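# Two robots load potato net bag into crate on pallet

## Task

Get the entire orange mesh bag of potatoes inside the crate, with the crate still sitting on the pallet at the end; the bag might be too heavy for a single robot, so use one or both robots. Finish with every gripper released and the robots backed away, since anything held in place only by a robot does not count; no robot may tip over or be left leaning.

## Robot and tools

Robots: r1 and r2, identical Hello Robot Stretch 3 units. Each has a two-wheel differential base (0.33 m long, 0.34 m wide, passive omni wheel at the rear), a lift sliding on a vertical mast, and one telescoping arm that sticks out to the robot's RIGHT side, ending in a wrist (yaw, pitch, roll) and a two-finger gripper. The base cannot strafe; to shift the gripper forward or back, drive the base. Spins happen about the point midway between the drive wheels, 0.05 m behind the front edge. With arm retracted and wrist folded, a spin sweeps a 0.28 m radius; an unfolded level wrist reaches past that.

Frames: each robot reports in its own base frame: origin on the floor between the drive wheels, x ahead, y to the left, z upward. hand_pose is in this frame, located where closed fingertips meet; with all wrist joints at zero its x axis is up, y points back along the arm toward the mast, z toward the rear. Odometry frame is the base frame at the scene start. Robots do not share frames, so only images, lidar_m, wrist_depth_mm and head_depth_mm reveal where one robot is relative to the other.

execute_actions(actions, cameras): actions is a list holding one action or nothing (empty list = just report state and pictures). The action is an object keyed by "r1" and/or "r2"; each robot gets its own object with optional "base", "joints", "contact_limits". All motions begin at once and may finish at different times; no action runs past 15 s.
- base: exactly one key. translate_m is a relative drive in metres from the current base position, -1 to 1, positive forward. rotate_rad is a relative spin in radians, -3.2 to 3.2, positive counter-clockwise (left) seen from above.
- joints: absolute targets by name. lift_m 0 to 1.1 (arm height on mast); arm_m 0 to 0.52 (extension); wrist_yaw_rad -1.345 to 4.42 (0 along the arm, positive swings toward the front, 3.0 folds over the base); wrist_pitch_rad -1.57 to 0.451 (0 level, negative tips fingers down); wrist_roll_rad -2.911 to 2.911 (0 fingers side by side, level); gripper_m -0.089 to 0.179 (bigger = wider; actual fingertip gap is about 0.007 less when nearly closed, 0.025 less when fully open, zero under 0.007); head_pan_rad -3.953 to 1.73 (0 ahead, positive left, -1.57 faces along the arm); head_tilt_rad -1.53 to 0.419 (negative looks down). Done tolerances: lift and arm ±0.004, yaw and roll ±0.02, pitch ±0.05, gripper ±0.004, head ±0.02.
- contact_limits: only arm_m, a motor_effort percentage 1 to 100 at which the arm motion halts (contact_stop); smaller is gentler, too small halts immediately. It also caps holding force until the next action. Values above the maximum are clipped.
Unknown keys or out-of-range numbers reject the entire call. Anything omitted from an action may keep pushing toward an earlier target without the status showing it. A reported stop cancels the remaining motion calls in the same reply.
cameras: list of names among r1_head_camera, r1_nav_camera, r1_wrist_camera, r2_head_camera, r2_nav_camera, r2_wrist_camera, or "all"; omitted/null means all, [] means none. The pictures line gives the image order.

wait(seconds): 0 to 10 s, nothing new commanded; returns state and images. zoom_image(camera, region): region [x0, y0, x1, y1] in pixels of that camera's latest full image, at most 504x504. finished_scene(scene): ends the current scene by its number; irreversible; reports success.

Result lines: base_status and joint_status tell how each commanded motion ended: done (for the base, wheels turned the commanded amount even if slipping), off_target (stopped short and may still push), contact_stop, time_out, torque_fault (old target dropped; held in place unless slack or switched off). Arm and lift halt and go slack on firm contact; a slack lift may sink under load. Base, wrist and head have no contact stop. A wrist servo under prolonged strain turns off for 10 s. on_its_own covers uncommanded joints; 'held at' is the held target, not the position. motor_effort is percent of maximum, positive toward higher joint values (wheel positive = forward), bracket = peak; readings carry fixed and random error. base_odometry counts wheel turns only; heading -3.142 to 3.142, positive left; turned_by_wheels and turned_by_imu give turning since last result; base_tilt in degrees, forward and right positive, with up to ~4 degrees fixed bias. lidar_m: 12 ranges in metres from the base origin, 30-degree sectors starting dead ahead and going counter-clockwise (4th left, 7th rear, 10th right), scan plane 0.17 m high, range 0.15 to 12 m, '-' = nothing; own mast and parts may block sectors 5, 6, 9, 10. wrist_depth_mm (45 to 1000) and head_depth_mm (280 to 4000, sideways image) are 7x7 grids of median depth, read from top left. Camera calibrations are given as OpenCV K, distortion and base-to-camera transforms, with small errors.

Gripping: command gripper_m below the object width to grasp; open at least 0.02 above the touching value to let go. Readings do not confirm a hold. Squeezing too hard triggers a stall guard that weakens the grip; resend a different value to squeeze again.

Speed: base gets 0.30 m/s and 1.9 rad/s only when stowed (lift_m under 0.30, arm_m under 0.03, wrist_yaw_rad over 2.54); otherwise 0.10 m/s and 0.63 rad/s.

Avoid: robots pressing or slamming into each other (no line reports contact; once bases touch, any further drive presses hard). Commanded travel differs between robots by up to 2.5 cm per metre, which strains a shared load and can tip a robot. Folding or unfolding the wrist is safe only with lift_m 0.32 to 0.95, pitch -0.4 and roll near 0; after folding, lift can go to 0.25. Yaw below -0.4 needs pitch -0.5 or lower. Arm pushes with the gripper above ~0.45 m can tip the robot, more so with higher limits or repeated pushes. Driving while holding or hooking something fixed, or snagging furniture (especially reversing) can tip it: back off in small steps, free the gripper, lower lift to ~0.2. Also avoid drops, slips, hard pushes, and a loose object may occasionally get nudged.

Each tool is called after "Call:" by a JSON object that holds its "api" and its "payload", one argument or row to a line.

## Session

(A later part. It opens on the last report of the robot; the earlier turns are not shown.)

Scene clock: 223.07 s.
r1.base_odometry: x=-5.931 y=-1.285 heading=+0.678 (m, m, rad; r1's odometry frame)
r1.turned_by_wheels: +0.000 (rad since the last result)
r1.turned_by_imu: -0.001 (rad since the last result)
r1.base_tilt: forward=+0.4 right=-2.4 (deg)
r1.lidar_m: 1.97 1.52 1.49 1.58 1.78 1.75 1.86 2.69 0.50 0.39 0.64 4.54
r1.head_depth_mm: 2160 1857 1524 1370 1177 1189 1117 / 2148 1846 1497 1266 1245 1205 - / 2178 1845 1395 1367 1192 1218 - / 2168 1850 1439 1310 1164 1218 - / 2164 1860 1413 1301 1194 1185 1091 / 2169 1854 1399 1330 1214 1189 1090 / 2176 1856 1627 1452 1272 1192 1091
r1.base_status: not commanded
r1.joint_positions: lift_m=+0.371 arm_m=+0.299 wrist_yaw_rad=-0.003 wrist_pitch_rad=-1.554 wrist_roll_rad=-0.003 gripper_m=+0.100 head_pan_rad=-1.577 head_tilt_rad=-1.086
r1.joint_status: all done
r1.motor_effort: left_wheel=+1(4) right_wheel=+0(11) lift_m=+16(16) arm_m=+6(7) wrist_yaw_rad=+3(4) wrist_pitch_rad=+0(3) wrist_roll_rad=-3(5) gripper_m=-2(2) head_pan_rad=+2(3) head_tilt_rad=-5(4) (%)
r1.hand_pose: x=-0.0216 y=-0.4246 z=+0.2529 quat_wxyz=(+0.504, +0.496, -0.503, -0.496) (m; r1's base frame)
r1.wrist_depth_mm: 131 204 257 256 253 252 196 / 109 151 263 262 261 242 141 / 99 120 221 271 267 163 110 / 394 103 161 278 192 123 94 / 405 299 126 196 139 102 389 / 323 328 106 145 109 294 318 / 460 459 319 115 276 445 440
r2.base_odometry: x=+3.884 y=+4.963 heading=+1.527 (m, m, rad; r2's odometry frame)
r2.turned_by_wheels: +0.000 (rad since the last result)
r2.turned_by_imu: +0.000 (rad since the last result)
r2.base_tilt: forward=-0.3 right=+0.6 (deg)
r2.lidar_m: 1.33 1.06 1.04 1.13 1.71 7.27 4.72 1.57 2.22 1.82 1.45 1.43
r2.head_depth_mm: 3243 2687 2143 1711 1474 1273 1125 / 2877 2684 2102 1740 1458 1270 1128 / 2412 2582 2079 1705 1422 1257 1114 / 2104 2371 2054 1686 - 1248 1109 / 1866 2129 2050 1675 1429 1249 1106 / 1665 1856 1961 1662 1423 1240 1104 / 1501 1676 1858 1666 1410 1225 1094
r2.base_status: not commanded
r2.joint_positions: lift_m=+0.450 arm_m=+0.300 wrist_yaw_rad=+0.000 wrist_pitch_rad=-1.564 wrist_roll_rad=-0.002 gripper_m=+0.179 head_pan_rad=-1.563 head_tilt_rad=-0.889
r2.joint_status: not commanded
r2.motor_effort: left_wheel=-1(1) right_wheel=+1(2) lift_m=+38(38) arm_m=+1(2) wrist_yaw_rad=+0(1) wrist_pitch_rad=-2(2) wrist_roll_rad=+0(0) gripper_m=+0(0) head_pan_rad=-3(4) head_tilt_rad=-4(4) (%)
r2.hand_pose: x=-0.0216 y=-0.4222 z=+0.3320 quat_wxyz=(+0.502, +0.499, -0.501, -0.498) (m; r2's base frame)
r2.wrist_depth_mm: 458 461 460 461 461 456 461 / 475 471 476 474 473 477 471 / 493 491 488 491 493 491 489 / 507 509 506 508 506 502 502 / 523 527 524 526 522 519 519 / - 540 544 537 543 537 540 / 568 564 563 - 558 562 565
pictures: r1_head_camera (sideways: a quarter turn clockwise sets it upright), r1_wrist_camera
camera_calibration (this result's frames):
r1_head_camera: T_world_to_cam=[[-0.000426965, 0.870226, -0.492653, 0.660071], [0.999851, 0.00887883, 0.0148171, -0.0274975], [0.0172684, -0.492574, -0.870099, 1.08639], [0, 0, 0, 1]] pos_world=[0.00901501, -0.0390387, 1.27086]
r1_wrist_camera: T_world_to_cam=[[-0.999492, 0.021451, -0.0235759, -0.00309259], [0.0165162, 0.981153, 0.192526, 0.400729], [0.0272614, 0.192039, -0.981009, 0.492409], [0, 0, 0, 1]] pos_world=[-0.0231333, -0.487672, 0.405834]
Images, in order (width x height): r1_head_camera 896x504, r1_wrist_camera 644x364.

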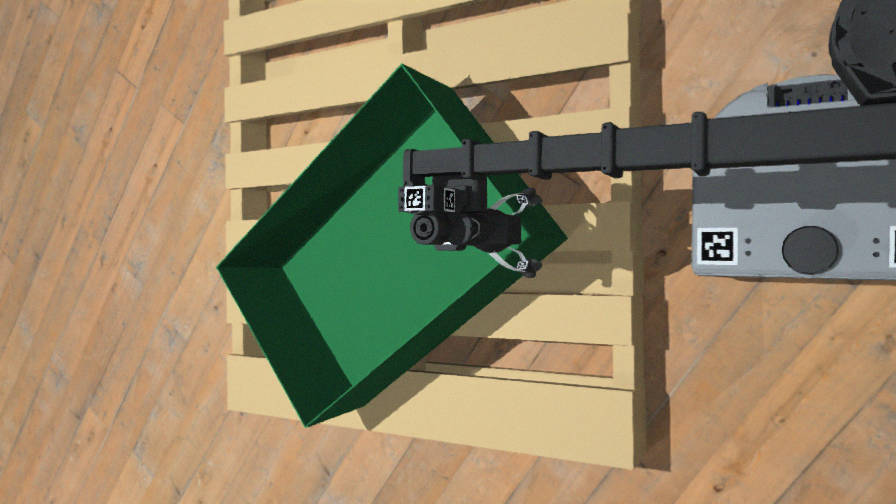

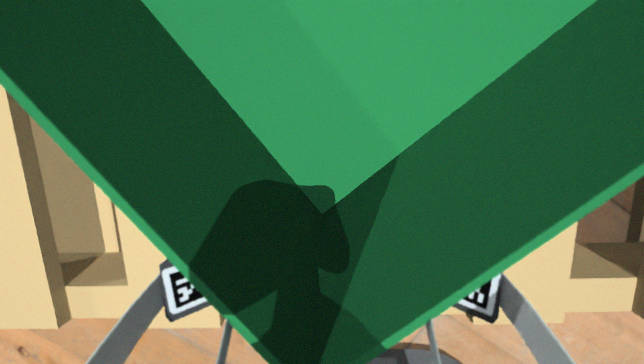

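Call:
{"api": "execute_actions", "payload": {
  "actions": [
    {"r1":{"joints":{"arm_m":0.345}}}
  ],
  "cameras": []
}}

Call:
{"api": "execute_actions", "payload": {
  "actions": [
    {"r1":{"joints":{"arm_m":0.0}}}
  ],
  "cameras": ["r1_head_camera","r1_nav_camera"]
}}

Scene clock: 241.50 s.
r1.base_odometry: x=-5.931 y=-1.285 heading=+0.678 (m, m, rad; r1's odometry frame)
r1.turned_by_wheels: +0.000 (rad since the last result)
r1.turned_by_imu: -0.001 (rad since the last result)
r1.base_tilt: forward=+0.4 right=-2.4 (deg)
r1.lidar_m: 1.98 1.52 1.49 1.59 1.79 1.75 1.86 2.69 0.57 0.44 0.70 4.51
r1.head_depth_mm: 2161 1854 1525 1377 1181 1186 1119 / 2169 1864 1478 1306 1246 1207 - / 2165 1862 1391 1163 1223 1221 - / 2157 1849 1438 1314 1181 1225 - / 2155 1862 1437 1288 1194 1192 1093 / 2171 1850 1394 1328 1217 1186 1092 / 2160 1857 1635 1452 1272 1188 1090
r1.base_status: not commanded
r1.joint_positions: lift_m=+0.371 arm_m=+0.344 wrist_yaw_rad=-0.002 wrist_pitch_rad=-1.554 wrist_roll_rad=-0.006 gripper_m=+0.100 head_pan_rad=-1.577 head_tilt_rad=-1.086
r1.joint_status: all done
r1.motor_effort: left_wheel=+2(1) right_wheel=+0(0) lift_m=+16(16) arm_m=+5(7) wrist_yaw_rad=+2(3) wrist_pitch_rad=+0(0) wrist_roll_rad=-2(3) gripper_m=-2(3) head_pan_rad=+3(3) head_tilt_rad=-4(5) (%)
r1.hand_pose: x=-0.0216 y=-0.4696 z=+0.2529 quat_wxyz=(+0.505, +0.497, -0.503, -0.495) (m; r1's base frame)
r1.wrist_depth_mm: 134 209 257 255 254 250 192 / 110 153 263 265 261 238 138 / 99 122 224 269 266 161 109 / 392 103 162 278 192 122 93 / 403 298 127 198 139 102 406 / 325 378 106 144 109 294 361 / 326 324 316 115 328 315 324
r2.base_odometry: x=+3.884 y=+4.963 heading=+1.527 (m, m, rad; r2's odometry frame)
r2.turned_by_wheels: +0.000 (rad since the last result)
r2.turned_by_imu: +0.000 (rad since the last result)
r2.base_tilt: forward=-0.2 right=+0.6 (deg)
r2.lidar_m: 1.32 1.05 1.04 1.13 1.70 7.31 4.73 1.54 2.22 1.82 1.44 1.43
r2.head_depth_mm: 3180 2689 2111 1728 1468 1275 1127 / 2894 2685 2101 1729 1466 1273 1122 / 2413 2603 2091 1712 1437 1255 1106 / 2080 2392 2080 1695 - 1249 1104 / 1847 2109 2067 1679 1442 1243 1103 / 1660 1887 1967 1676 1418 1236 1101 / 1496 1673 1837 1650 1411 1242 1089
r2.base_status: not commanded
r2.joint_positions: lift_m=+0.450 arm_m=+0.300 wrist_yaw_rad=+0.000 wrist_pitch_rad=-1.564 wrist_roll_rad=-0.002 gripper_m=+0.179 head_pan_rad=-1.563 head_tilt_rad=-0.889
r2.joint_status: not commanded
r2.motor_effort: left_wheel=-1(0) right_wheel=+2(1) lift_m=+38(38) arm_m=+2(2) wrist_yaw_rad=+0(0) wrist_pitch_rad=-2(2) wrist_roll_rad=+0(0) gripper_m=+1(0) head_pan_rad=-4(4) head_tilt_rad=-4(3) (%)
r2.hand_pose: x=-0.0216 y=-0.4222 z=+0.3320 quat_wxyz=(+0.502, +0.499, -0.501, -0.498) (m; r2's base frame)
r2.wrist_depth_mm: 459 464 463 464 458 458 459 / 477 473 474 474 471 474 472 / 489 492 488 491 489 487 491 / 505 507 506 508 507 504 503 / 523 523 526 516 524 521 526 / - 541 545 543 538 541 544 / 566 562 567 - 559 564 562
pictures: none
No camera images: the call's "cameras" was empty. Leave "cameras" out to get every camera's image.

Scene clock: 245.23 s.
r1.base_odometry: x=-5.931 y=-1.285 heading=+0.678 (m, m, rad; r1's odometry frame)
r1.turned_by_wheels: +0.000 (rad since the last result)
r1.turned_by_imu: -0.001 (rad since the last result)
r1.base_tilt: forward=+0.5 right=-2.4 (deg)
r1.lidar_m: 1.97 1.52 1.49 1.59 1.78 1.75 1.86 2.69 0.56 0.44 0.71 4.53
r1.head_depth_mm: 2153 1858 1527 1371 1180 1189 1119 / 2156 1858 1470 1298 1216 1209 - / 2166 1859 1393 1304 1206 - - / 2163 1855 1440 1303 1184 1201 - / 2159 1865 1436 1288 1201 1187 1092 / 2170 1858 1397 1329 1212 1188 1092 / 2156 1855 1624 1449 1268 1186 1095
r1.base_status: not commanded
r1.joint_positions: lift_m=+0.371 arm_m=+0.001 wrist_yaw_rad=+0.000 wrist_pitch_rad=-1.552 wrist_roll_rad=-0.007 gripper_m=+0.100 head_pan_rad=-1.577 head_tilt_rad=-1.086
r1.joint_status: all done
r1.motor_effort: left_wheel=+3(1) right_wheel=-1(1) lift_m=+16(16) arm_m=-3(4) wrist_yaw_rad=+1(2) wrist_pitch_rad=-1(1) wrist_roll_rad=-1(2) gripper_m=+0(3) head_pan_rad=+3(3) head_tilt_rad=-4(4) (%)
r1.hand_pose: x=-0.0216 y=-0.1262 z=+0.2529 quat_wxyz=(+0.506, +0.497, -0.502, -0.494) (m; r1's base frame)
r1.wrist_depth_mm: 287 292 300 309 316 324 327 / 393 388 384 380 378 376 376 / 403 397 400 393 389 391 384 / 413 412 409 - - - 395 / 431 428 422 - - - 410 / 445 437 - - - - 427 / 459 457 456 - - - 442
r2.base_odometry: x=+3.884 y=+4.963 heading=+1.527 (m, m, rad; r2's odometry frame)
r2.turned_by_wheels: +0.000 (rad since the last result)
r2.turned_by_imu: +0.000 (rad since the last result)
r2.base_tilt: forward=-0.2 right=+0.6 (deg)
r2.lidar_m: 1.33 1.06 1.04 1.13 1.71 7.29 4.75 1.54 2.22 1.82 1.45 1.43
r2.head_depth_mm: 3218 2722 2101 1735 1465 1278 1136 / 2834 2684 2112 1733 1459 1274 1118 / 2446 2614 2077 1704 1430 1261 1112 / 2110 2358 2055 1703 - 1243 1109 / 1860 2104 2042 1677 1448 1246 1105 / 1661 1867 1953 1677 1423 1238 1098 / 1503 1664 1847 1655 1414 1227 1095
r2.base_status: not commanded
r2.joint_positions: lift_m=+0.450 arm_m=+0.300 wrist_yaw_rad=+0.000 wrist_pitch_rad=-1.564 wrist_roll_rad=-0.002 gripper_m=+0.179 head_pan_rad=-1.563 head_tilt_rad=-0.889
r2.joint_status: not commanded
r2.motor_effort: left_wheel=-1(1) right_wheel=+1(2) lift_m=+38(38) arm_m=+2(1) wrist_yaw_rad=+1(1) wrist_pitch_rad=-2(2) wrist_roll_rad=+0(0) gripper_m=+0(0) head_pan_rad=-3(3) head_tilt_rad=-4(4) (%)
r2.hand_pose: x=-0.0216 y=-0.4222 z=+0.3320 quat_wxyz=(+0.502, +0.499, -0.501, -0.498) (m; r2's base frame)
r2.wrist_depth_mm: 462 460 460 462 459 460 459 / 482 476 471 473 474 471 473 / 492 490 490 489 491 488 489 / 508 509 505 505 508 503 503 / 526 530 529 525 524 520 518 / - 545 540 538 543 537 541 / 561 567 558 - 559 562 561
pictures: r1_head_camera (sideways: a quarter turn clockwise sets it upright), r1_nav_camera (sideways: a quarter turn counterclockwise sets it upright)
camera_calibration (this result's frames):
r1_head_camera: T_world_to_cam=[[-0.000426752, 0.870226, -0.492652, 0.660069], [0.999851, 0.00887856, 0.0148171, -0.0274975], [0.0172683, -0.492572, -0.8701, 1.08639], [0, 0, 0, 1]] pos_world=[0.009015, -0.0390386, 1.27086]
r1_nav_camera: T_world_to_cam=[[0.00571157, -0.881254, 0.472608, -0.575373], [-0.999968, -0.00234628, 0.00770982, 0.0509261], [-0.00568545, -0.472636, -0.881239, 1.10393], [0, 0, 0, 1]] pos_world=[0.0604871, 0.0148288, 1.24436]
Images, in order (width x height): r1_head_camera 896x504, r1_nav_camera 672x504.

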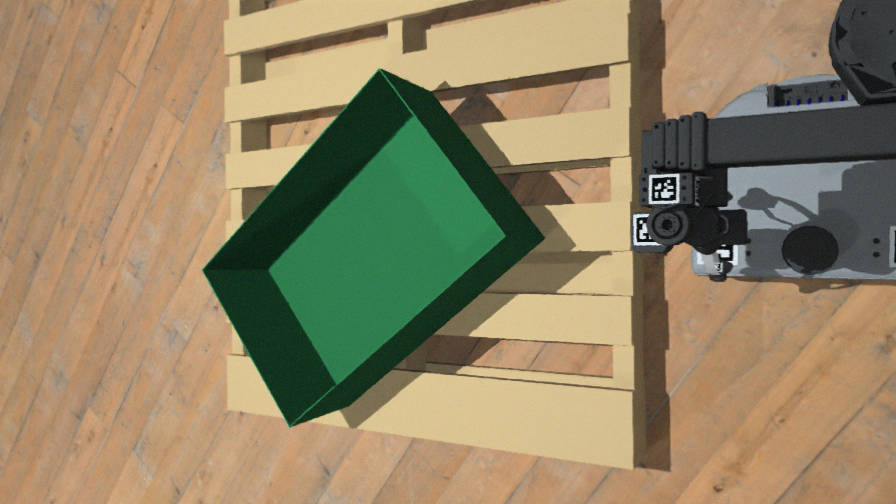

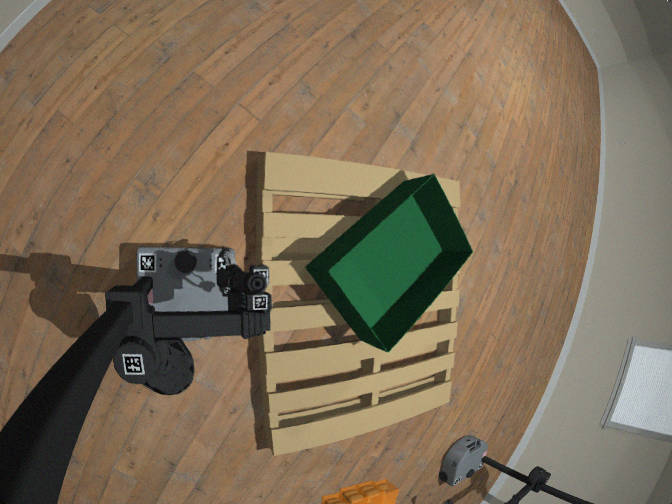

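Call:
{"api": "execute_actions", "payload": {
  "actions": [
    {"r1":{"base":{"translate_m":-1.0},"joints":{"lift_m":0.45,"gripper_m":0.179}},"r2":{"base":{"rotate_rad":0.45}}}
  ],
  "cameras": []
}}

Call:
{"api": "execute_actions", "payload": {
  "actions": [
    {"r1":{"base":{"rotate_rad":0.3}},"r2":{"base":{"translate_m":-0.2}}}
  ],
  "cameras": []
}}

Call:
{"api": "execute_actions", "payload": {
  "actions": [
    {"r1":{"base":{"translate_m":-0.3}},"r2":{"base":{"rotate_rad":-0.45}}}
  ],
  "cameras": []
}}

Call:
{"api": "execute_actions", "payload": {
  "actions": [
    {"r1":{"base":{"rotate_rad":-0.3},"joints":{"head_tilt_rad":-0.9}},"r2":{"base":{"translate_m":0.05}}}
  ],
  "cameras": ["r1_head_camera","r1_nav_camera","r2_head_camera","r2_nav_camera"]
}}

Scene clock: 298.73 s.
r1.base_odometry: x=-6.710 y=-1.912 heading=+0.678 (m, m, rad; r1's odometry frame)
r1.turned_by_wheels: +0.000 (rad since the last result)
r1.turned_by_imu: -0.009 (rad since the last result)
r1.base_tilt: forward=+0.4 right=-2.4 (deg)
r1.lidar_m: 2.73 2.09 2.05 1.24 0.95 0.93 0.98 1.42 1.72 1.78 0.97 0.97
r1.head_depth_mm: 2164 1764 1631 1412 1306 1192 1104 / 2113 1744 1635 1407 1307 1190 - / 2149 1827 1630 1453 1317 - - / 2162 1855 1628 1454 1309 1207 - / 2171 1848 1576 1404 1290 1191 1090 / 2169 1858 1550 1348 1212 1188 1092 / 2160 1858 1527 1349 1208 1190 1094
r1.base_status: done
r1.joint_positions: lift_m=+0.449 arm_m=+0.001 wrist_yaw_rad=+0.000 wrist_pitch_rad=-1.552 wrist_roll_rad=-0.007 gripper_m=+0.179 head_pan_rad=-1.577 head_tilt_rad=-1.086
r1.joint_status: all done
r1.motor_effort: left_wheel=+2(3) right_wheel=-2(8) lift_m=+67(70) arm_m=-3(3) wrist_yaw_rad=+1(1) wrist_pitch_rad=-1(1) wrist_roll_rad=-1(1) gripper_m=+0(85) head_pan_rad=+2(3) head_tilt_rad=-5(4) (%)
r1.hand_pose: x=-0.0216 y=-0.1262 z=+0.3313 quat_wxyz=(+0.506, +0.497, -0.502, -0.494) (m; r1's base frame)
r1.wrist_depth_mm: 354 373 443 444 439 438 434 / 464 464 465 453 455 452 447 / 483 479 473 464 464 470 461 / 492 492 484 - - 478 475 / 513 506 509 - - - 490 / 529 525 525 - - - 507 / 553 546 544 - - 526 527
r2.base_odometry: x=+3.884 y=+4.963 heading=+1.977 (m, m, rad; r2's odometry frame)
r2.turned_by_wheels: +0.450 (rad since the last result)
r2.turned_by_imu: +0.446 (rad since the last result)
r2.base_tilt: forward=-0.2 right=+0.7 (deg)
r2.lidar_m: 1.07 1.04 1.10 1.56 5.02 5.05 1.54 1.71 1.84 1.46 1.43 1.42
r2.head_depth_mm: 1664 1977 2111 1737 1398 1262 1130 / 1552 1825 2065 1724 1459 1276 1125 / 1474 1718 1964 1707 1489 1266 1113 / 1400 1627 1882 1691 - 1249 1108 / 1340 1525 1807 1665 1432 1243 1104 / 1270 1462 1693 1677 1424 1240 1100 / 1216 1379 1601 1657 1418 1231 1094
r2.base_status: done
r2.joint_positions: lift_m=+0.450 arm_m=+0.300 wrist_yaw_rad=+0.000 wrist_pitch_rad=-1.564 wrist_roll_rad=-0.002 gripper_m=+0.179 head_pan_rad=-1.563 head_tilt_rad=-0.889
r2.joint_status: not commanded
r2.motor_effort: left_wheel=+0(5) right_wheel=+1(6) lift_m=+38(38) arm_m=+1(1) wrist_yaw_rad=+1(1) wrist_pitch_rad=-2(2) wrist_roll_rad=+0(0) gripper_m=+0(0) head_pan_rad=-4(3) head_tilt_rad=-4(5) (%)
r2.hand_pose: x=-0.0216 y=-0.4222 z=+0.3320 quat_wxyz=(+0.502, +0.499, -0.501, -0.498) (m; r2's base frame)
r2.wrist_depth_mm: 461 463 463 457 461 458 455 / 478 475 475 475 475 476 463 / 496 489 491 492 490 492 488 / 504 510 507 503 509 503 508 / 522 526 520 519 520 523 522 / - 542 547 544 545 546 540 / 565 563 560 - 560 560 571
pictures: none
No camera images: the call's "cameras" was empty. Leave "cameras" out to get every camera's image.

Scene clock: 301.87 s.
r1.base_odometry: x=-6.710 y=-1.912 heading=+0.978 (m, m, rad; r1's odometry frame)
r1.turned_by_wheels: +0.300 (rad since the last result)
r1.turned_by_imu: +0.294 (rad since the last result)
r1.base_tilt: forward=+0.5 right=-2.4 (deg)
r1.lidar_m: 2.25 2.05 1.59 1.02 0.93 0.93 1.15 2.28 1.58 3.36 0.97 1.04
r1.head_depth_mm: 2144 1671 1638 1448 1308 1188 1106 / 2153 1850 1629 1454 1307 1186 - / 2164 1852 1596 1450 1319 - - / 2167 1859 1497 1370 1296 1205 - / 2163 1757 1501 1381 1233 1191 1091 / 2149 1751 1522 1354 1248 1193 1092 / 2164 1752 1482 1354 1269 1188 1094
r1.base_status: done
r1.joint_positions: lift_m=+0.449 arm_m=+0.001 wrist_yaw_rad=+0.000 wrist_pitch_rad=-1.552 wrist_roll_rad=-0.007 gripper_m=+0.179 head_pan_rad=-1.577 head_tilt_rad=-1.086
r1.joint_status: not commanded
r1.motor_effort: left_wheel=-2(7) right_wheel=+3(7) lift_m=+67(67) arm_m=-3(3) wrist_yaw_rad=+1(1) wrist_pitch_rad=+0(0) wrist_roll_rad=+0(1) gripper_m=+0(0) head_pan_rad=+3(3) head_tilt_rad=-4(4) (%)
r1.hand_pose: x=-0.0216 y=-0.1261 z=+0.3313 quat_wxyz=(+0.506, +0.497, -0.502, -0.494) (m; r1's base frame)
r1.wrist_depth_mm: 454 449 446 440 438 436 437 / 467 459 455 455 449 445 446 / 478 474 470 470 462 459 459 / 493 487 487 - - 471 470 / 510 507 505 - - - 490 / 528 524 520 - - - 506 / 556 549 541 - - 525 530
r2.base_odometry: x=+3.963 y=+4.779 heading=+1.977 (m, m, rad; r2's odometry frame)
r2.turned_by_wheels: +0.000 (rad since the last result)
r2.turned_by_imu: -0.001 (rad since the last result)
r2.base_tilt: forward=-0.2 right=+0.6 (deg)
r2.lidar_m: 1.25 1.22 1.29 1.82 5.90 4.80 1.35 3.53 1.58 1.56 1.52 1.61
r2.head_depth_mm: 1777 2117 2108 1741 1467 1269 1126 / 1667 1972 2084 1710 1384 1247 1129 / 1586 1841 2026 1711 1485 1258 1110 / 1485 1737 1948 1693 - 1237 1109 / 1420 1629 1869 1685 1439 1239 1101 / 1347 1542 1800 1680 1428 1235 1096 / 1295 1471 1692 1658 1412 1234 1097
r2.base_status: done
r2.joint_positions: lift_m=+0.450 arm_m=+0.300 wrist_yaw_rad=+0.000 wrist_pitch_rad=-1.564 wrist_roll_rad=-0.002 gripper_m=+0.179 head_pan_rad=-1.563 head_tilt_rad=-0.889
r2.joint_status: not commanded
r2.motor_effort: left_wheel=+0(4) right_wheel=+1(3) lift_m=+38(38) arm_m=+1(1) wrist_yaw_rad=+1(1) wrist_pitch_rad=-2(2) wrist_roll_rad=+0(0) gripper_m=+0(0) head_pan_rad=-3(3) head_tilt_rad=-4(4) (%)
r2.hand_pose: x=-0.0216 y=-0.4222 z=+0.3320 quat_wxyz=(+0.502, +0.499, -0.501, -0.498) (m; r2's base frame)
r2.wrist_depth_mm: 459 459 461 465 459 415 401 / 480 480 475 475 473 426 476 / 493 492 490 493 487 487 488 / 511 509 506 511 499 498 504 / 523 527 522 525 522 517 520 / - 544 547 548 540 544 543 / 568 565 566 - 560 570 561
pictures: none
No camera images: the call's "cameras" was empty. Leave "cameras" out to get every camera's image.

Scene clock: 305.93 s.
r1.base_odometry: x=-6.877 y=-2.161 heading=+0.978 (m, m, rad; r1's odometry frame)
r1.turned_by_wheels: +0.000 (rad since the last result)
r1.turned_by_imu: -0.003 (rad since the last result)
r1.base_tilt: forward=+0.4 right=-2.4 (deg)
r1.lidar_m: 2.50 2.28 1.27 0.81 0.74 0.74 0.91 1.81 1.46 3.08 1.14 1.17
r1.head_depth_mm: 1049 1593 1626 1448 1307 1190 1106 / 2154 1642 1626 1372 1284 1189 - / 2164 1827 1638 1451 1313 - - / 2161 1864 1625 1447 1309 1206 - / 2180 1867 1556 1457 1308 1189 1092 / 2162 1861 1518 1354 1303 1187 1094 / 2164 1759 1496 1350 1230 1188 1089
r1.base_status: done
r1.joint_positions: lift_m=+0.449 arm_m=+0.001 wrist_yaw_rad=+0.000 wrist_pitch_rad=-1.552 wrist_roll_rad=-0.007 gripper_m=+0.179 head_pan_rad=-1.577 head_tilt_rad=-1.086
r1.joint_status: not commanded
r1.motor_effort: left_wheel=-1(8) right_wheel=+3(4) lift_m=+67(66) arm_m=-3(3) wrist_yaw_rad=+1(1) wrist_pitch_rad=+0(0) wrist_roll_rad=-1(1) gripper_m=+0(0) head_pan_rad=+3(2) head_tilt_rad=-3(4) (%)
r1.hand_pose: x=-0.0216 y=-0.1261 z=+0.3313 quat_wxyz=(+0.506, +0.497, -0.502, -0.494) (m; r1's base frame)
r1.wrist_depth_mm: 452 449 448 446 436 434 432 / 466 459 459 452 452 446 447 / 481 478 474 468 459 461 458 / 493 487 492 - - 472 476 / 508 512 506 - - - 488 / 530 525 518 - - - 501 / 552 548 540 - - 525 534
r2.base_odometry: x=+3.963 y=+4.779 heading=+1.527 (m, m, rad; r2's odometry frame)
r2.turned_by_wheels: -0.450 (rad since the last result)
r2.turned_by_imu: -0.446 (rad since the last result)
r2.base_tilt: forward=-0.3 right=+0.6 (deg)
r2.lidar_m: 1.55 1.24 1.22 1.32 1.99 7.20 1.45 1.34 3.55 1.46 1.54 1.52
r2.head_depth_mm: 3112 2721 2127 1646 1433 1287 1126 / 3026 2683 2088 1725 1470 1266 1119 / 2599 2534 2080 1712 1493 1261 1116 / 2057 1641 1771 1693 - 1241 1108 / 1964 2228 2009 1686 1394 1254 1100 / 1771 2000 2002 1669 1431 1239 1101 / 1597 1777 1902 1641 1419 1228 1092
r2.base_status: done
r2.joint_positions: lift_m=+0.450 arm_m=+0.300 wrist_yaw_rad=+0.000 wrist_pitch_rad=-1.564 wrist_roll_rad=-0.002 gripper_m=+0.179 head_pan_rad=-1.563 head_tilt_rad=-0.889
r2.joint_status: not commanded
r2.motor_effort: left_wheel=+1(6) right_wheel=-2(5) lift_m=+38(38) arm_m=+1(2) wrist_yaw_rad=+1(1) wrist_pitch_rad=-2(2) wrist_roll_rad=+0(0) gripper_m=+0(0) head_pan_rad=-5(3) head_tilt_rad=-4(4) (%)
r2.hand_pose: x=-0.0216 y=-0.4222 z=+0.3320 quat_wxyz=(+0.502, +0.499, -0.501, -0.498) (m; r2's base frame)
r2.wrist_depth_mm: 460 461 459 424 457 458 461 / 476 475 478 479 469 474 474 / 486 496 487 490 491 485 486 / 511 502 502 502 512 506 499 / 519 524 523 525 523 522 529 / - 542 540 537 541 536 543 / 566 567 562 - 556 564 561
pictures: none
No camera images: the call's "cameras" was empty. Leave "cameras" out to get every camera's image.

Scene clock: 307.73 s.
r1.base_odometry: x=-6.877 y=-2.161 heading=+0.678 (m, m, rad; r1's odometry frame)
r1.turned_by_wheels: -0.300 (rad since the last result)
r1.turned_by_imu: -0.295 (rad since the last result)
r1.base_tilt: forward=+0.4 right=-2.4 (deg)
r1.lidar_m: 3.04 2.33 2.28 0.99 0.75 0.74 0.78 1.12 2.49 1.46 3.77 1.14
r1.head_depth_mm: 2239 2379 1968 1641 1419 1243 1107 / 2392 2463 1980 1647 1419 1243 1124 / 2545 2461 1827 1652 1362 1236 - / 1416 2304 1783 1646 1376 1239 1123 / 2853 2438 1926 1653 1416 1242 1101 / 3039 2461 1984 1653 1418 1242 1106 / 3213 2458 1971 1527 1366 1237 1101
r1.base_status: done
r1.joint_positions: lift_m=+0.449 arm_m=+0.001 wrist_yaw_rad=+0.000 wrist_pitch_rad=-1.552 wrist_roll_rad=-0.007 gripper_m=+0.179 head_pan_rad=-1.577 head_tilt_rad=-0.902
r1.joint_status: all done
r1.motor_effort: left_wheel=+3(7) right_wheel=-3(7) lift_m=+67(67) arm_m=-3(3) wrist_yaw_rad=+1(1) wrist_pitch_rad=-1(0) wrist_roll_rad=-1(1) gripper_m=+0(0) head_pan_rad=+3(3) head_tilt_rad=+2(10) (%)
r1.hand_pose: x=-0.0216 y=-0.1262 z=+0.3313 quat_wxyz=(+0.506, +0.497, -0.502, -0.494) (m; r1's base frame)
r1.wrist_depth_mm: 450 449 443 438 438 435 431 / 462 458 458 455 451 449 446 / 480 473 476 464 461 455 457 / 493 493 488 - - 473 474 / 512 508 499 - - - 493 / 533 524 525 - - - 502 / 551 541 544 - - 526 528
r2.base_odometry: x=+3.965 y=+4.829 heading=+1.527 (m, m, rad; r2's odometry frame)
r2.turned_by_wheels: +0.000 (rad since the last result)
r2.turned_by_imu: +0.000 (rad since the last result)
r2.base_tilt: forward=-0.2 right=+0.6 (deg)
r2.lidar_m: 1.51 1.21 1.19 1.29 1.94 7.21 1.50 1.39 3.57 1.46 1.50 1.48
r2.head_depth_mm: 3154 2724 2121 1675 1467 1280 1129 / 2989 2665 2099 1717 1469 1280 1124 / 2468 2571 1954 1700 1495 1257 1114 / 2097 2363 1793 1704 - 1240 1114 / 1922 2194 2038 1707 1434 1239 1099 / 1727 1946 1997 1670 1424 1238 1096 / 1540 1725 1897 1674 1415 1234 1096
r2.base_status: done
r2.joint_positions: lift_m=+0.450 arm_m=+0.300 wrist_yaw_rad=+0.000 wrist_pitch_rad=-1.564 wrist_roll_rad=-0.002 gripper_m=+0.179 head_pan_rad=-1.563 head_tilt_rad=-0.889
r2.joint_status: not commanded
r2.motor_effort: left_wheel=+2(6) right_wheel=-1(3) lift_m=+38(38) arm_m=+2(1) wrist_yaw_rad=+1(1) wrist_pitch_rad=-2(2) wrist_roll_rad=+0(0) gripper_m=+0(0) head_pan_rad=-4(3) head_tilt_rad=-4(3) (%)
r2.hand_pose: x=-0.0216 y=-0.4222 z=+0.3320 quat_wxyz=(+0.502, +0.499, -0.501, -0.498) (m; r2's base frame)
r2.wrist_depth_mm: 463 464 461 415 458 459 455 / 478 475 476 476 478 469 474 / 493 492 493 487 490 490 489 / 509 508 509 508 504 508 509 / 523 526 528 522 523 525 521 / - 542 549 542 539 545 532 / 567 565 562 - 559 562 561
pictures: r1_head_camera (sideways: a quarter turn clockwise sets it upright), r1_nav_camera (sideways: a quarter turn counterclockwise sets it upright), r2_head_camera (sideways: a quarter turn clockwise sets it upright), r2_nav_camera (sideways: a quarter turn counterclockwise sets it upright)
camera_calibration (this result's frames):
r1_head_camera: T_world_to_cam=[[-0.00111451, 0.765165, -0.643833, 0.857031], [0.999865, 0.0114111, 0.0118308, -0.0236129], [0.0163994, -0.643733, -0.765074, 0.949862], [0, 0, 0, 1]] pos_world=[0.0089878, -0.0440431, 1.27878]
r1_nav_camera: T_world_to_cam=[[0.00637926, -0.779681, 0.626145, -0.775397], [-0.999958, -0.000859871, 0.00911701, 0.049092], [-0.00656995, -0.626177, -0.779653, 0.971885], [0, 0, 0, 1]] pos_world=[0.0604217, 0.0040518, 1.2428]
r2_head_camera: T_world_to_cam=[[-0.0323258, 0.756311, -0.653413, 0.877826], [0.999102, 0.00654275, -0.0418547, 0.0525762], [-0.02738, -0.65418, -0.755843, 0.942842], [0, 0, 0, 1]] pos_world=[0.00166247, -0.0474651, 1.28842]
r2_nav_camera: T_world_to_cam=[[0.00539668, -0.797603, 0.603159, -0.743874], [-0.998352, -0.0387613, -0.0423244, 0.116192], [0.0571372, -0.601936, -0.796497, 0.991707], [0, 0, 0, 1]] pos_world=[0.0633511, 0.00813191, 1.24348]
Images, in order (width x height): r1_head_camera 896x504, r1_nav_camera 672x504, r2_head_camera 896x504, r2_nav_camera 672x504.

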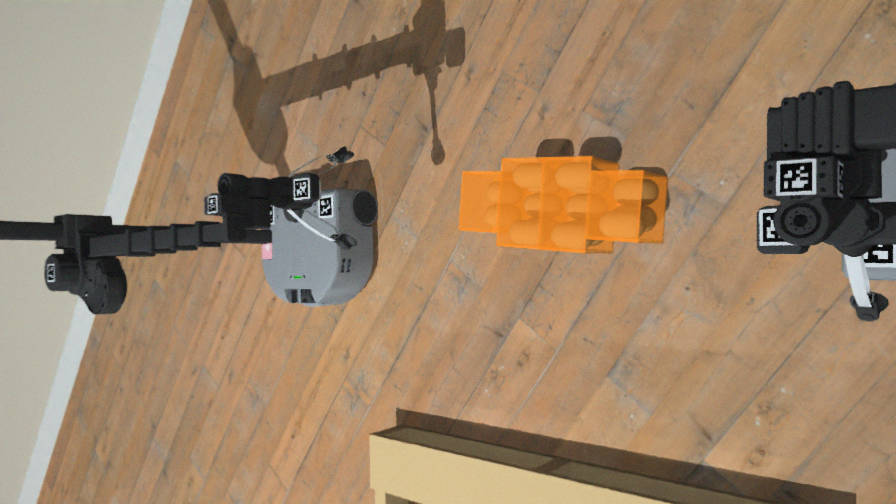

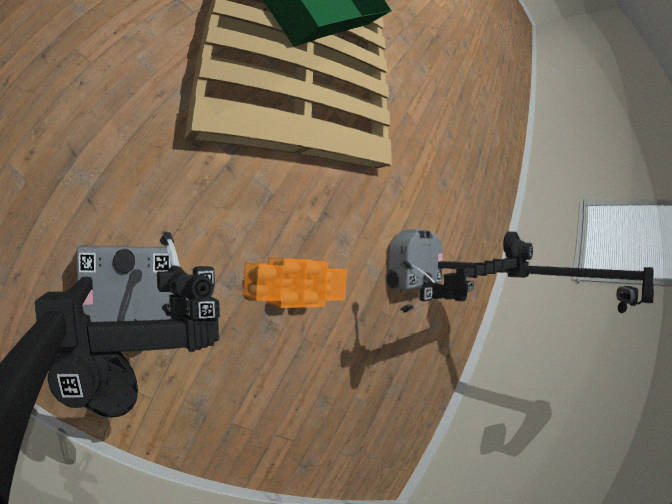

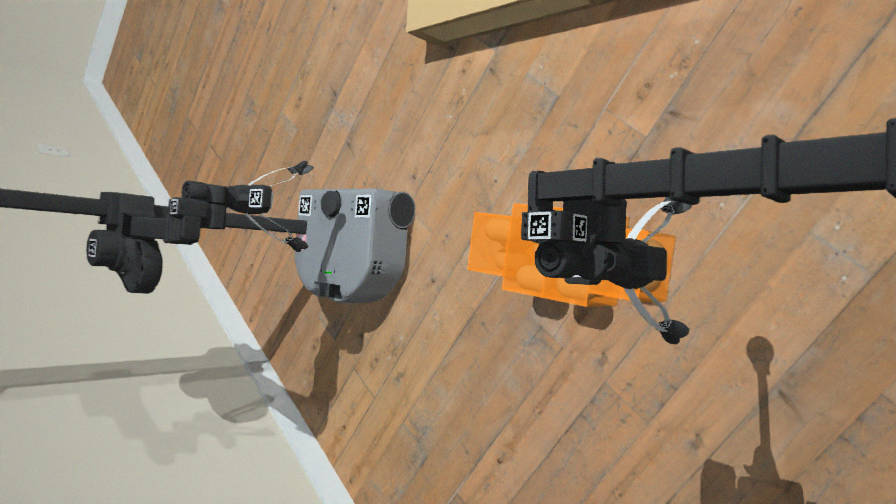

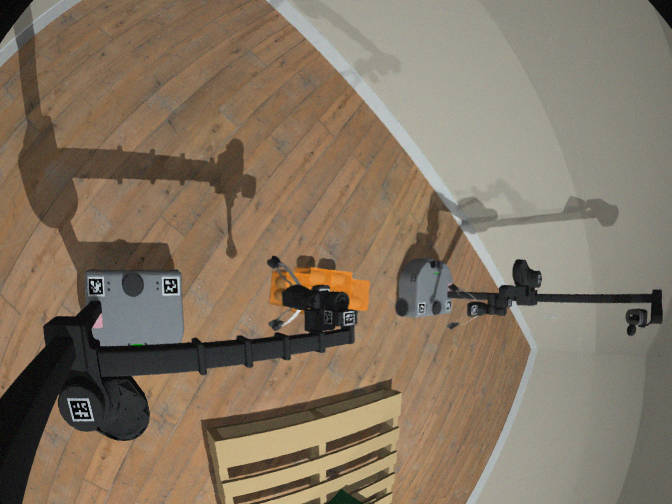

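Call:
{"api": "execute_actions", "payload": {
  "actions": [
    {"r1":{"base":{"translate_m":-0.07},"joints":{"arm_m":0.42}},"r2":{"joints":{"arm_m":0.47}}}
  ],
  "cameras": ["r1_wrist_camera","r2_wrist_camera","r1_head_camera","r2_head_camera"]
}}

Scene clock: 345.20 s.
r1.base_odometry: x=-6.932 y=-2.205 heading=+0.678 (m, m, rad; r1's odometry frame)
r1.turned_by_wheels: +0.000 (rad since the last result)
r1.turned_by_imu: -0.002 (rad since the last result)
r1.base_tilt: forward=+0.4 right=-2.3 (deg)
r1.lidar_m: 1.38 2.37 2.13 0.91 0.69 0.68 0.72 1.04 2.45 1.46 3.73 1.20
r1.head_depth_mm: 2221 2371 1986 1650 1416 1248 1102 / 2353 2454 1960 1653 1415 1245 1119 / 2506 2487 1929 1733 1363 1239 1120 / 2513 2286 1156 1650 1332 1236 1119 / 2704 2461 1840 1648 1418 1245 1103 / 2990 2464 1973 1651 1421 1241 1106 / 3160 2448 1977 1591 1413 1241 1101
r1.base_status: done
r1.joint_positions: lift_m=+0.449 arm_m=+0.420 wrist_yaw_rad=+0.000 wrist_pitch_rad=-1.552 wrist_roll_rad=-0.007 gripper_m=+0.179 head_pan_rad=-1.577 head_tilt_rad=-0.902
r1.joint_status: all done
r1.motor_effort: left_wheel=+2(4) right_wheel=-2(8) lift_m=+67(67) arm_m=+2(3) wrist_yaw_rad=+1(1) wrist_pitch_rad=+0(0) wrist_roll_rad=-1(1) gripper_m=+0(1) head_pan_rad=+3(3) head_tilt_rad=+1(2) (%)
r1.hand_pose: x=-0.0216 y=-0.5455 z=+0.3312 quat_wxyz=(+0.507, +0.497, -0.503, -0.494) (m; r1's base frame)
r1.wrist_depth_mm: 454 447 439 395 434 440 431 / 465 460 454 396 446 446 443 / 487 476 476 424 462 462 457 / 496 495 484 425 483 478 472 / 512 505 499 501 494 490 492 / 531 524 518 516 512 515 509 / 560 544 542 538 528 518 536
r2.base_odometry: x=+3.965 y=+4.829 heading=+1.527 (m, m, rad; r2's odometry frame)
r2.turned_by_wheels: +0.000 (rad since the last result)
r2.turned_by_imu: +0.000 (rad since the last result)
r2.base_tilt: forward=-0.2 right=+0.7 (deg)
r2.lidar_m: 1.52 1.21 1.19 1.29 1.95 7.25 1.49 1.39 3.56 1.46 1.50 1.48
r2.head_depth_mm: 3069 2733 2134 1665 1452 1270 1126 / 2952 2693 2075 1735 1459 1265 1123 / 2522 2622 2086 1735 1440 1286 1120 / 1997 1567 1130 1718 1349 1259 1109 / 1905 2184 1969 1671 1425 1249 1100 / 1721 1948 2014 1654 1419 1238 1098 / 1547 1739 1889 1656 1414 1239 1088
r2.base_status: not commanded
r2.joint_positions: lift_m=+0.450 arm_m=+0.470 wrist_yaw_rad=+0.000 wrist_pitch_rad=-1.565 wrist_roll_rad=-0.002 gripper_m=+0.179 head_pan_rad=-1.563 head_tilt_rad=-0.889
r2.joint_status: all done
r2.motor_effort: left_wheel=+2(2) right_wheel=-2(2) lift_m=+38(38) arm_m=+2(2) wrist_yaw_rad=+0(1) wrist_pitch_rad=-2(2) wrist_roll_rad=+0(0) gripper_m=+0(0) head_pan_rad=-3(3) head_tilt_rad=-3(3) (%)
r2.hand_pose: x=-0.0216 y=-0.5921 z=+0.3320 quat_wxyz=(+0.502, +0.499, -0.501, -0.498) (m; r2's base frame)
r2.wrist_depth_mm: 458 460 459 406 456 459 458 / 475 471 472 432 416 475 470 / 493 491 489 437 489 486 491 / 505 506 502 505 507 505 507 / 523 526 527 518 519 521 520 / - 535 541 536 543 540 537 / 562 561 566 556 549 559 563
pictures: r1_head_camera (sideways: a quarter turn clockwise sets it upright), r1_wrist_camera, r2_head_camera (sideways: a quarter turn clockwise sets it upright), r2_wrist_camera
camera_calibration (this result's frames):
r1_head_camera: T_world_to_cam=[[-0.00112792, 0.765165, -0.643834, 0.857032], [0.999865, 0.0114287, 0.0118308, -0.0236129], [0.0164106, -0.643733, -0.765074, 0.949861], [0, 0, 0, 1]] pos_world=[0.00898857, -0.044043, 1.27878]
r1_wrist_camera: T_world_to_cam=[[-0.999607, 0.0152083, -0.0235524, -0.00211215], [0.0104596, 0.981728, 0.190002, 0.505346], [0.0260116, 0.189681, -0.981501, 0.591317], [0, 0, 0, 1]] pos_world=[-0.0227781, -0.608241, 0.484312]
r2_head_camera: T_world_to_cam=[[-0.0323256, 0.756311, -0.653413, 0.877826], [0.999102, 0.00654251, -0.0418547, 0.0525762], [-0.0273802, -0.65418, -0.755843, 0.942842], [0, 0, 0, 1]] pos_world=[0.00166246, -0.0474651, 1.28842]
r2_wrist_camera: T_world_to_cam=[[-0.999413, -0.0339012, 0.00488034, -0.0520569], [-0.0321428, 0.977552, 0.208229, 0.536501], [-0.01183, 0.20795, -0.978068, 0.614561], [0, 0, 0, 1]] pos_world=[-0.0275114, -0.654021, 0.489621]
Images, in order (width x height): r1_head_camera 896x504, r1_wrist_camera 644x364, r2_head_camera 896x504, r2_wrist_camera 644x364.

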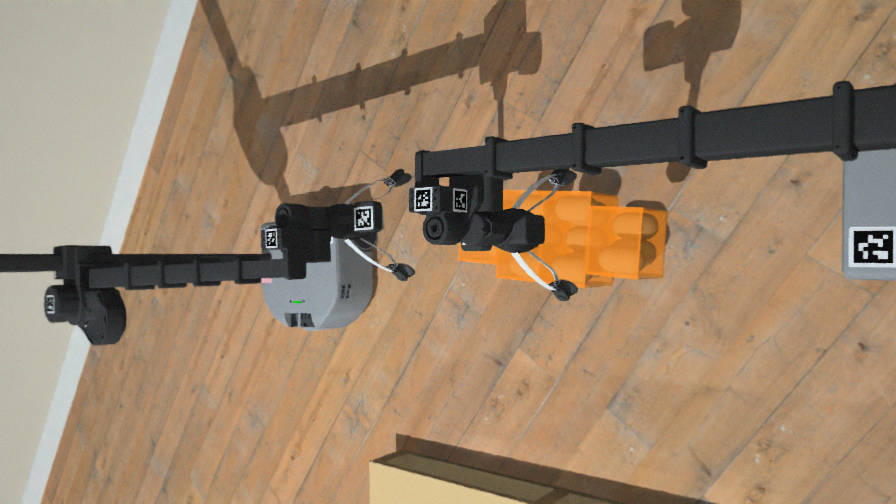

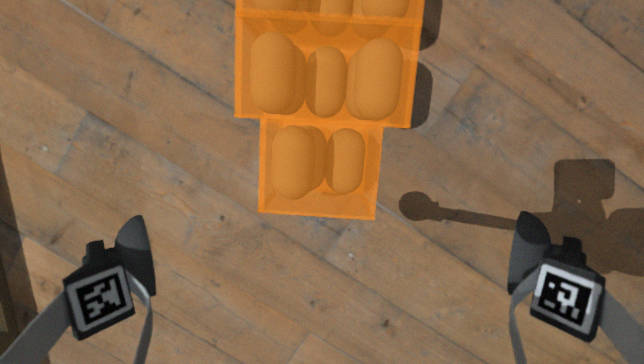

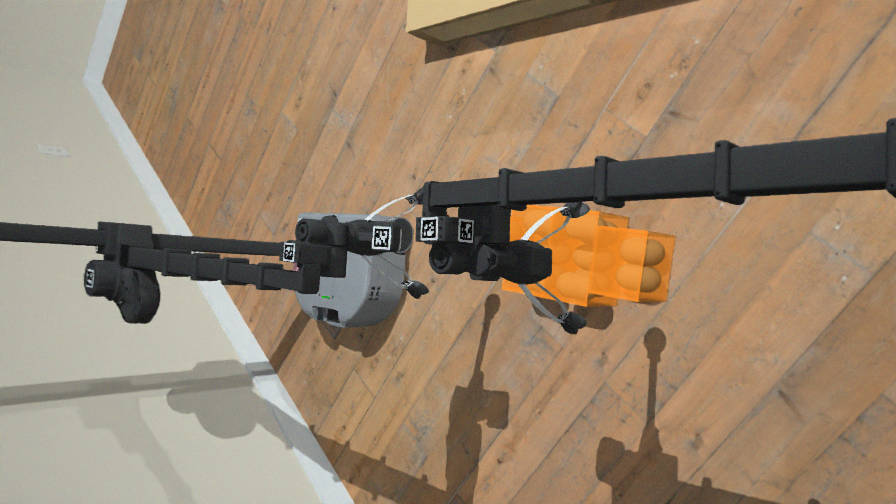

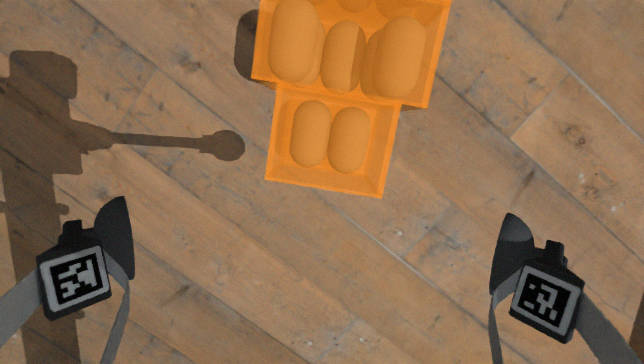

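Call:
{"api": "execute_actions", "payload": {
  "actions": [
    {"r1":{"joints":{"arm_m":0.435,"lift_m":0.29}},"r2":{"base":{"translate_m":-0.015},"joints":{"arm_m":0.505,"lift_m":0.29}}}
  ],
  "cameras": ["r1_wrist_camera","r2_wrist_camera"]
}}

Scene clock: 360.20 s.
r1.base_odometry: x=-6.932 y=-2.205 heading=+0.678 (m, m, rad; r1's odometry frame)
r1.turned_by_wheels: +0.000 (rad since the last result)
r1.turned_by_imu: -0.001 (rad since the last result)
r1.base_tilt: forward=+0.5 right=-2.4 (deg)
r1.lidar_m: 1.37 2.37 2.14 0.91 0.70 0.68 0.72 1.04 2.46 1.46 3.73 1.19
r1.head_depth_mm: 2218 2399 1987 1652 1412 1243 1105 / 2373 2464 1974 1649 1413 1242 1124 / 2509 2467 1972 1693 1371 1242 1134 / 2630 2286 1702 1575 1335 1239 1120 / 2862 2313 1828 1650 1419 1238 1109 / 2997 2471 1975 1648 1423 1237 1103 / 3134 2468 1981 1584 1420 1238 1104
r1.base_status: not commanded
r1.joint_positions: lift_m=+0.291 arm_m=+0.435 wrist_yaw_rad=+0.000 wrist_pitch_rad=-1.552 wrist_roll_rad=-0.007 gripper_m=+0.179 head_pan_rad=-1.577 head_tilt_rad=-0.902
r1.joint_status: all done
r1.motor_effort: left_wheel=+2(2) right_wheel=-2(2) lift_m=+15(61) arm_m=+3(2) wrist_yaw_rad=+0(1) wrist_pitch_rad=-1(1) wrist_roll_rad=-1(1) gripper_m=+1(0) head_pan_rad=+3(2) head_tilt_rad=+0(2) (%)
r1.hand_pose: x=-0.0216 y=-0.5605 z=+0.1729 quat_wxyz=(+0.507, +0.497, -0.503, -0.494) (m; r1's base frame)
r1.wrist_depth_mm: 304 303 199 293 198 293 290 / 314 311 205 257 202 303 303 / 324 320 317 280 225 311 309 / 335 331 327 267 324 321 319 / 344 343 339 276 333 332 331 / 354 353 353 347 349 344 339 / 373 368 364 365 360 357 360
r2.base_odometry: x=+3.965 y=+4.814 heading=+1.527 (m, m, rad; r2's odometry frame)
r2.turned_by_wheels: +0.000 (rad since the last result)
r2.turned_by_imu: +0.000 (rad since the last result)
r2.base_tilt: forward=-0.2 right=+0.6 (deg)
r2.lidar_m: 1.53 1.21 1.20 1.29 1.96 7.24 1.48 1.37 3.55 1.46 1.51 1.49
r2.head_depth_mm: 3146 2678 2152 1654 1464 1273 1119 / 3014 2652 2093 1706 1469 1269 1120 / 2522 2655 2068 1723 1459 1293 1112 / 2121 1617 1758 1609 1359 1248 1111 / 1923 2129 1934 1693 1418 1249 1105 / 1726 1961 2031 1673 1429 1246 1101 / 1562 1761 1899 1667 1428 1233 1096
r2.base_status: done
r2.joint_positions: lift_m=+0.290 arm_m=+0.505 wrist_yaw_rad=+0.000 wrist_pitch_rad=-1.565 wrist_roll_rad=-0.002 gripper_m=+0.179 head_pan_rad=-1.563 head_tilt_rad=-0.889
r2.joint_status: all done
r2.motor_effort: left_wheel=+2(2) right_wheel=-2(6) lift_m=+22(34) arm_m=+2(4) wrist_yaw_rad=+0(1) wrist_pitch_rad=-1(2) wrist_roll_rad=+0(0) gripper_m=+0(0) head_pan_rad=-4(3) head_tilt_rad=-4(4) (%)
r2.hand_pose: x=-0.0216 y=-0.6270 z=+0.1727 quat_wxyz=(+0.502, +0.499, -0.500, -0.499) (m; r2's base frame)
r2.wrist_depth_mm: 309 309 204 256 207 307 307 / 318 319 215 263 209 318 315 / 328 330 329 289 325 328 326 / 343 340 336 279 340 337 336 / 348 352 350 350 350 349 350 / - 363 365 363 364 362 363 / 377 377 376 377 375 376 377
pictures: r1_wrist_camera, r2_wrist_camera
camera_calibration (this result's frames):
r1_wrist_camera: T_world_to_cam=[[-0.999607, 0.015208, -0.0235524, -0.00561415], [0.0104593, 0.981728, 0.190002, 0.55016], [0.0260116, 0.189681, -0.981501, 0.438725], [0, 0, 0, 1]] pos_world=[-0.0227781, -0.62324, 0.325945]
r2_wrist_camera: T_world_to_cam=[[-0.999413, -0.0339025, 0.00486856, -0.052462], [-0.0321424, 0.977479, 0.208568, 0.603698], [-0.0118299, 0.20829, -0.977996, 0.46623], [0, 0, 0, 1]] pos_world=[-0.0275115, -0.688992, 0.330314]
Images, in order (width x height): r1_wrist_camera 644x364, r2_wrist_camera 644x364.

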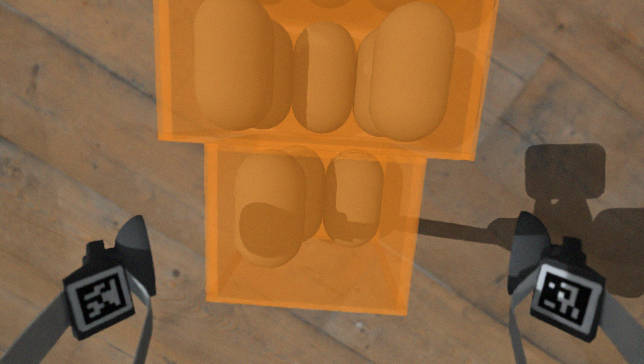

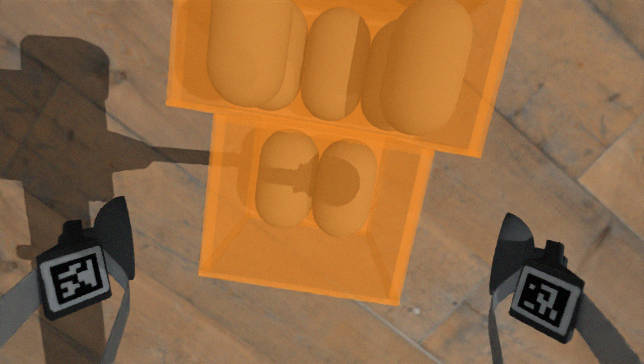

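Good.

Call:
{"api": "execute_actions", "payload": {
  "actions": [
    {"r1":{"joints":{"lift_m":0.195}},"r2":{"joints":{"lift_m":0.195}}}
  ],
  "cameras": []
}}

Call:
{"api": "execute_actions", "payload": {
  "actions": [
    {"r1":{"joints":{"lift_m":0.2,"gripper_m":0.05}},"r2":{"joints":{"lift_m":0.2,"gripper_m":0.05}}}
  ],
  "cameras": []
}}

Call:
{"api": "execute_actions", "payload": {
  "actions": [
    {"r1":{"joints":{"lift_m":0.3}},"r2":{"joints":{"lift_m":0.3}}}
  ],
  "cameras": ["r1_wrist_camera","r2_wrist_camera","r1_head_camera"]
}}

Scene clock: 368.90 s.
r1.base_odometry: x=-6.932 y=-2.205 heading=+0.678 (m, m, rad; r1's odometry frame)
r1.turned_by_wheels: +0.000 (rad since the last result)
r1.turned_by_imu: +0.000 (rad since the last result)
r1.base_tilt: forward=+0.4 right=-2.4 (deg)
r1.lidar_m: 1.38 2.37 2.12 0.91 0.70 0.68 0.72 1.04 2.45 1.46 3.72 1.20
r1.head_depth_mm: 2239 2401 1983 1649 1419 1239 1107 / 2358 2478 1976 1646 1410 1241 1120 / 2504 2472 1980 1657 1389 1239 1123 / 2649 2309 1733 1421 1339 1239 1124 / 2848 2309 1837 1649 1412 1234 1100 / 3033 2460 1959 1648 1416 1238 1103 / 3163 2455 1969 1593 1417 1242 1109
r1.base_status: not commanded
r1.joint_positions: lift_m=+0.202 arm_m=+0.435 wrist_yaw_rad=-0.003 wrist_pitch_rad=-1.554 wrist_roll_rad=-0.007 gripper_m=+0.179 head_pan_rad=-1.577 head_tilt_rad=-0.902
r1.joint_status: lift_m contact_stop (moved -0.088 of -0.096)
r1.on_its_own: lift_m is slack since a contact_stop, until your next command for it (your +0.195 is given up)
r1.motor_effort: left_wheel=+8(11) right_wheel=-16(25) lift_m=+41(42) arm_m=+2(2) wrist_yaw_rad=+3(4) wrist_pitch_rad=+0(1) wrist_roll_rad=-1(1) gripper_m=-1(1) head_pan_rad=+3(3) head_tilt_rad=+0(1) (%)
r1.hand_pose: x=-0.0216 y=-0.5600 z=+0.0845 quat_wxyz=(+0.505, +0.497, -0.503, -0.495) (m; r1's base frame)
r1.wrist_depth_mm: 224 116 126 166 131 112 213 / 231 121 129 171 133 116 220 / 238 236 182 230 183 225 228 / 246 245 146 190 234 235 232 / 255 252 133 189 195 242 241 / 263 262 137 199 252 254 249 / 275 272 148 267 263 261 259
r2.base_odometry: x=+3.965 y=+4.814 heading=+1.527 (m, m, rad; r2's odometry frame)
r2.turned_by_wheels: +0.000 (rad since the last result)
r2.turned_by_imu: +0.000 (rad since the last result)
r2.base_tilt: forward=-0.3 right=+0.6 (deg)
r2.lidar_m: 1.52 1.21 1.20 1.30 1.96 7.23 1.48 1.37 3.56 1.45 1.52 1.49
r2.head_depth_mm: 3136 2732 2130 1655 1476 1272 1122 / 2998 2685 2089 1713 1464 1272 1121 / 2529 2641 2089 1732 1456 1269 1117 / 2122 2303 1693 1615 1348 1252 1106 / 1921 2155 1917 1674 1420 1246 1102 / 1733 1949 2028 1661 1428 1241 1097 / 1574 1747 1885 1660 1411 1231 1099
r2.base_status: not commanded
r2.joint_positions: lift_m=+0.197 arm_m=+0.505 wrist_yaw_rad=+0.000 wrist_pitch_rad=-1.569 wrist_roll_rad=-0.002 gripper_m=+0.179 head_pan_rad=-1.563 head_tilt_rad=-0.889
r2.joint_status: lift_m contact_stop (moved -0.093 of -0.095)
r2.on_its_own: lift_m is slack since a contact_stop, until your next command for it
r2.motor_effort: left_wheel=+2(3) right_wheel=-2(5) lift_m=+30(29) arm_m=+1(2) wrist_yaw_rad=+1(1) wrist_pitch_rad=-1(2) wrist_roll_rad=+0(0) gripper_m=+0(0) head_pan_rad=-3(3) head_tilt_rad=-4(3) (%)
r2.hand_pose: x=-0.0216 y=-0.6261 z=+0.0793 quat_wxyz=(+0.501, +0.500, -0.500, -0.499) (m; r2's base frame)
r2.wrist_depth_mm: 223 118 120 167 168 114 218 / 230 228 138 175 172 118 227 / 235 237 235 233 199 134 233 / 244 246 240 187 240 243 242 / 250 253 199 191 250 249 248 / - 262 261 261 260 259 258 / 271 272 270 271 270 270 272
pictures: none
No camera images: the call's "cameras" was empty. Leave "cameras" out to get every camera's image.

not run: a stop came earlier in this reply.

not run: a stop came earlier in this reply.


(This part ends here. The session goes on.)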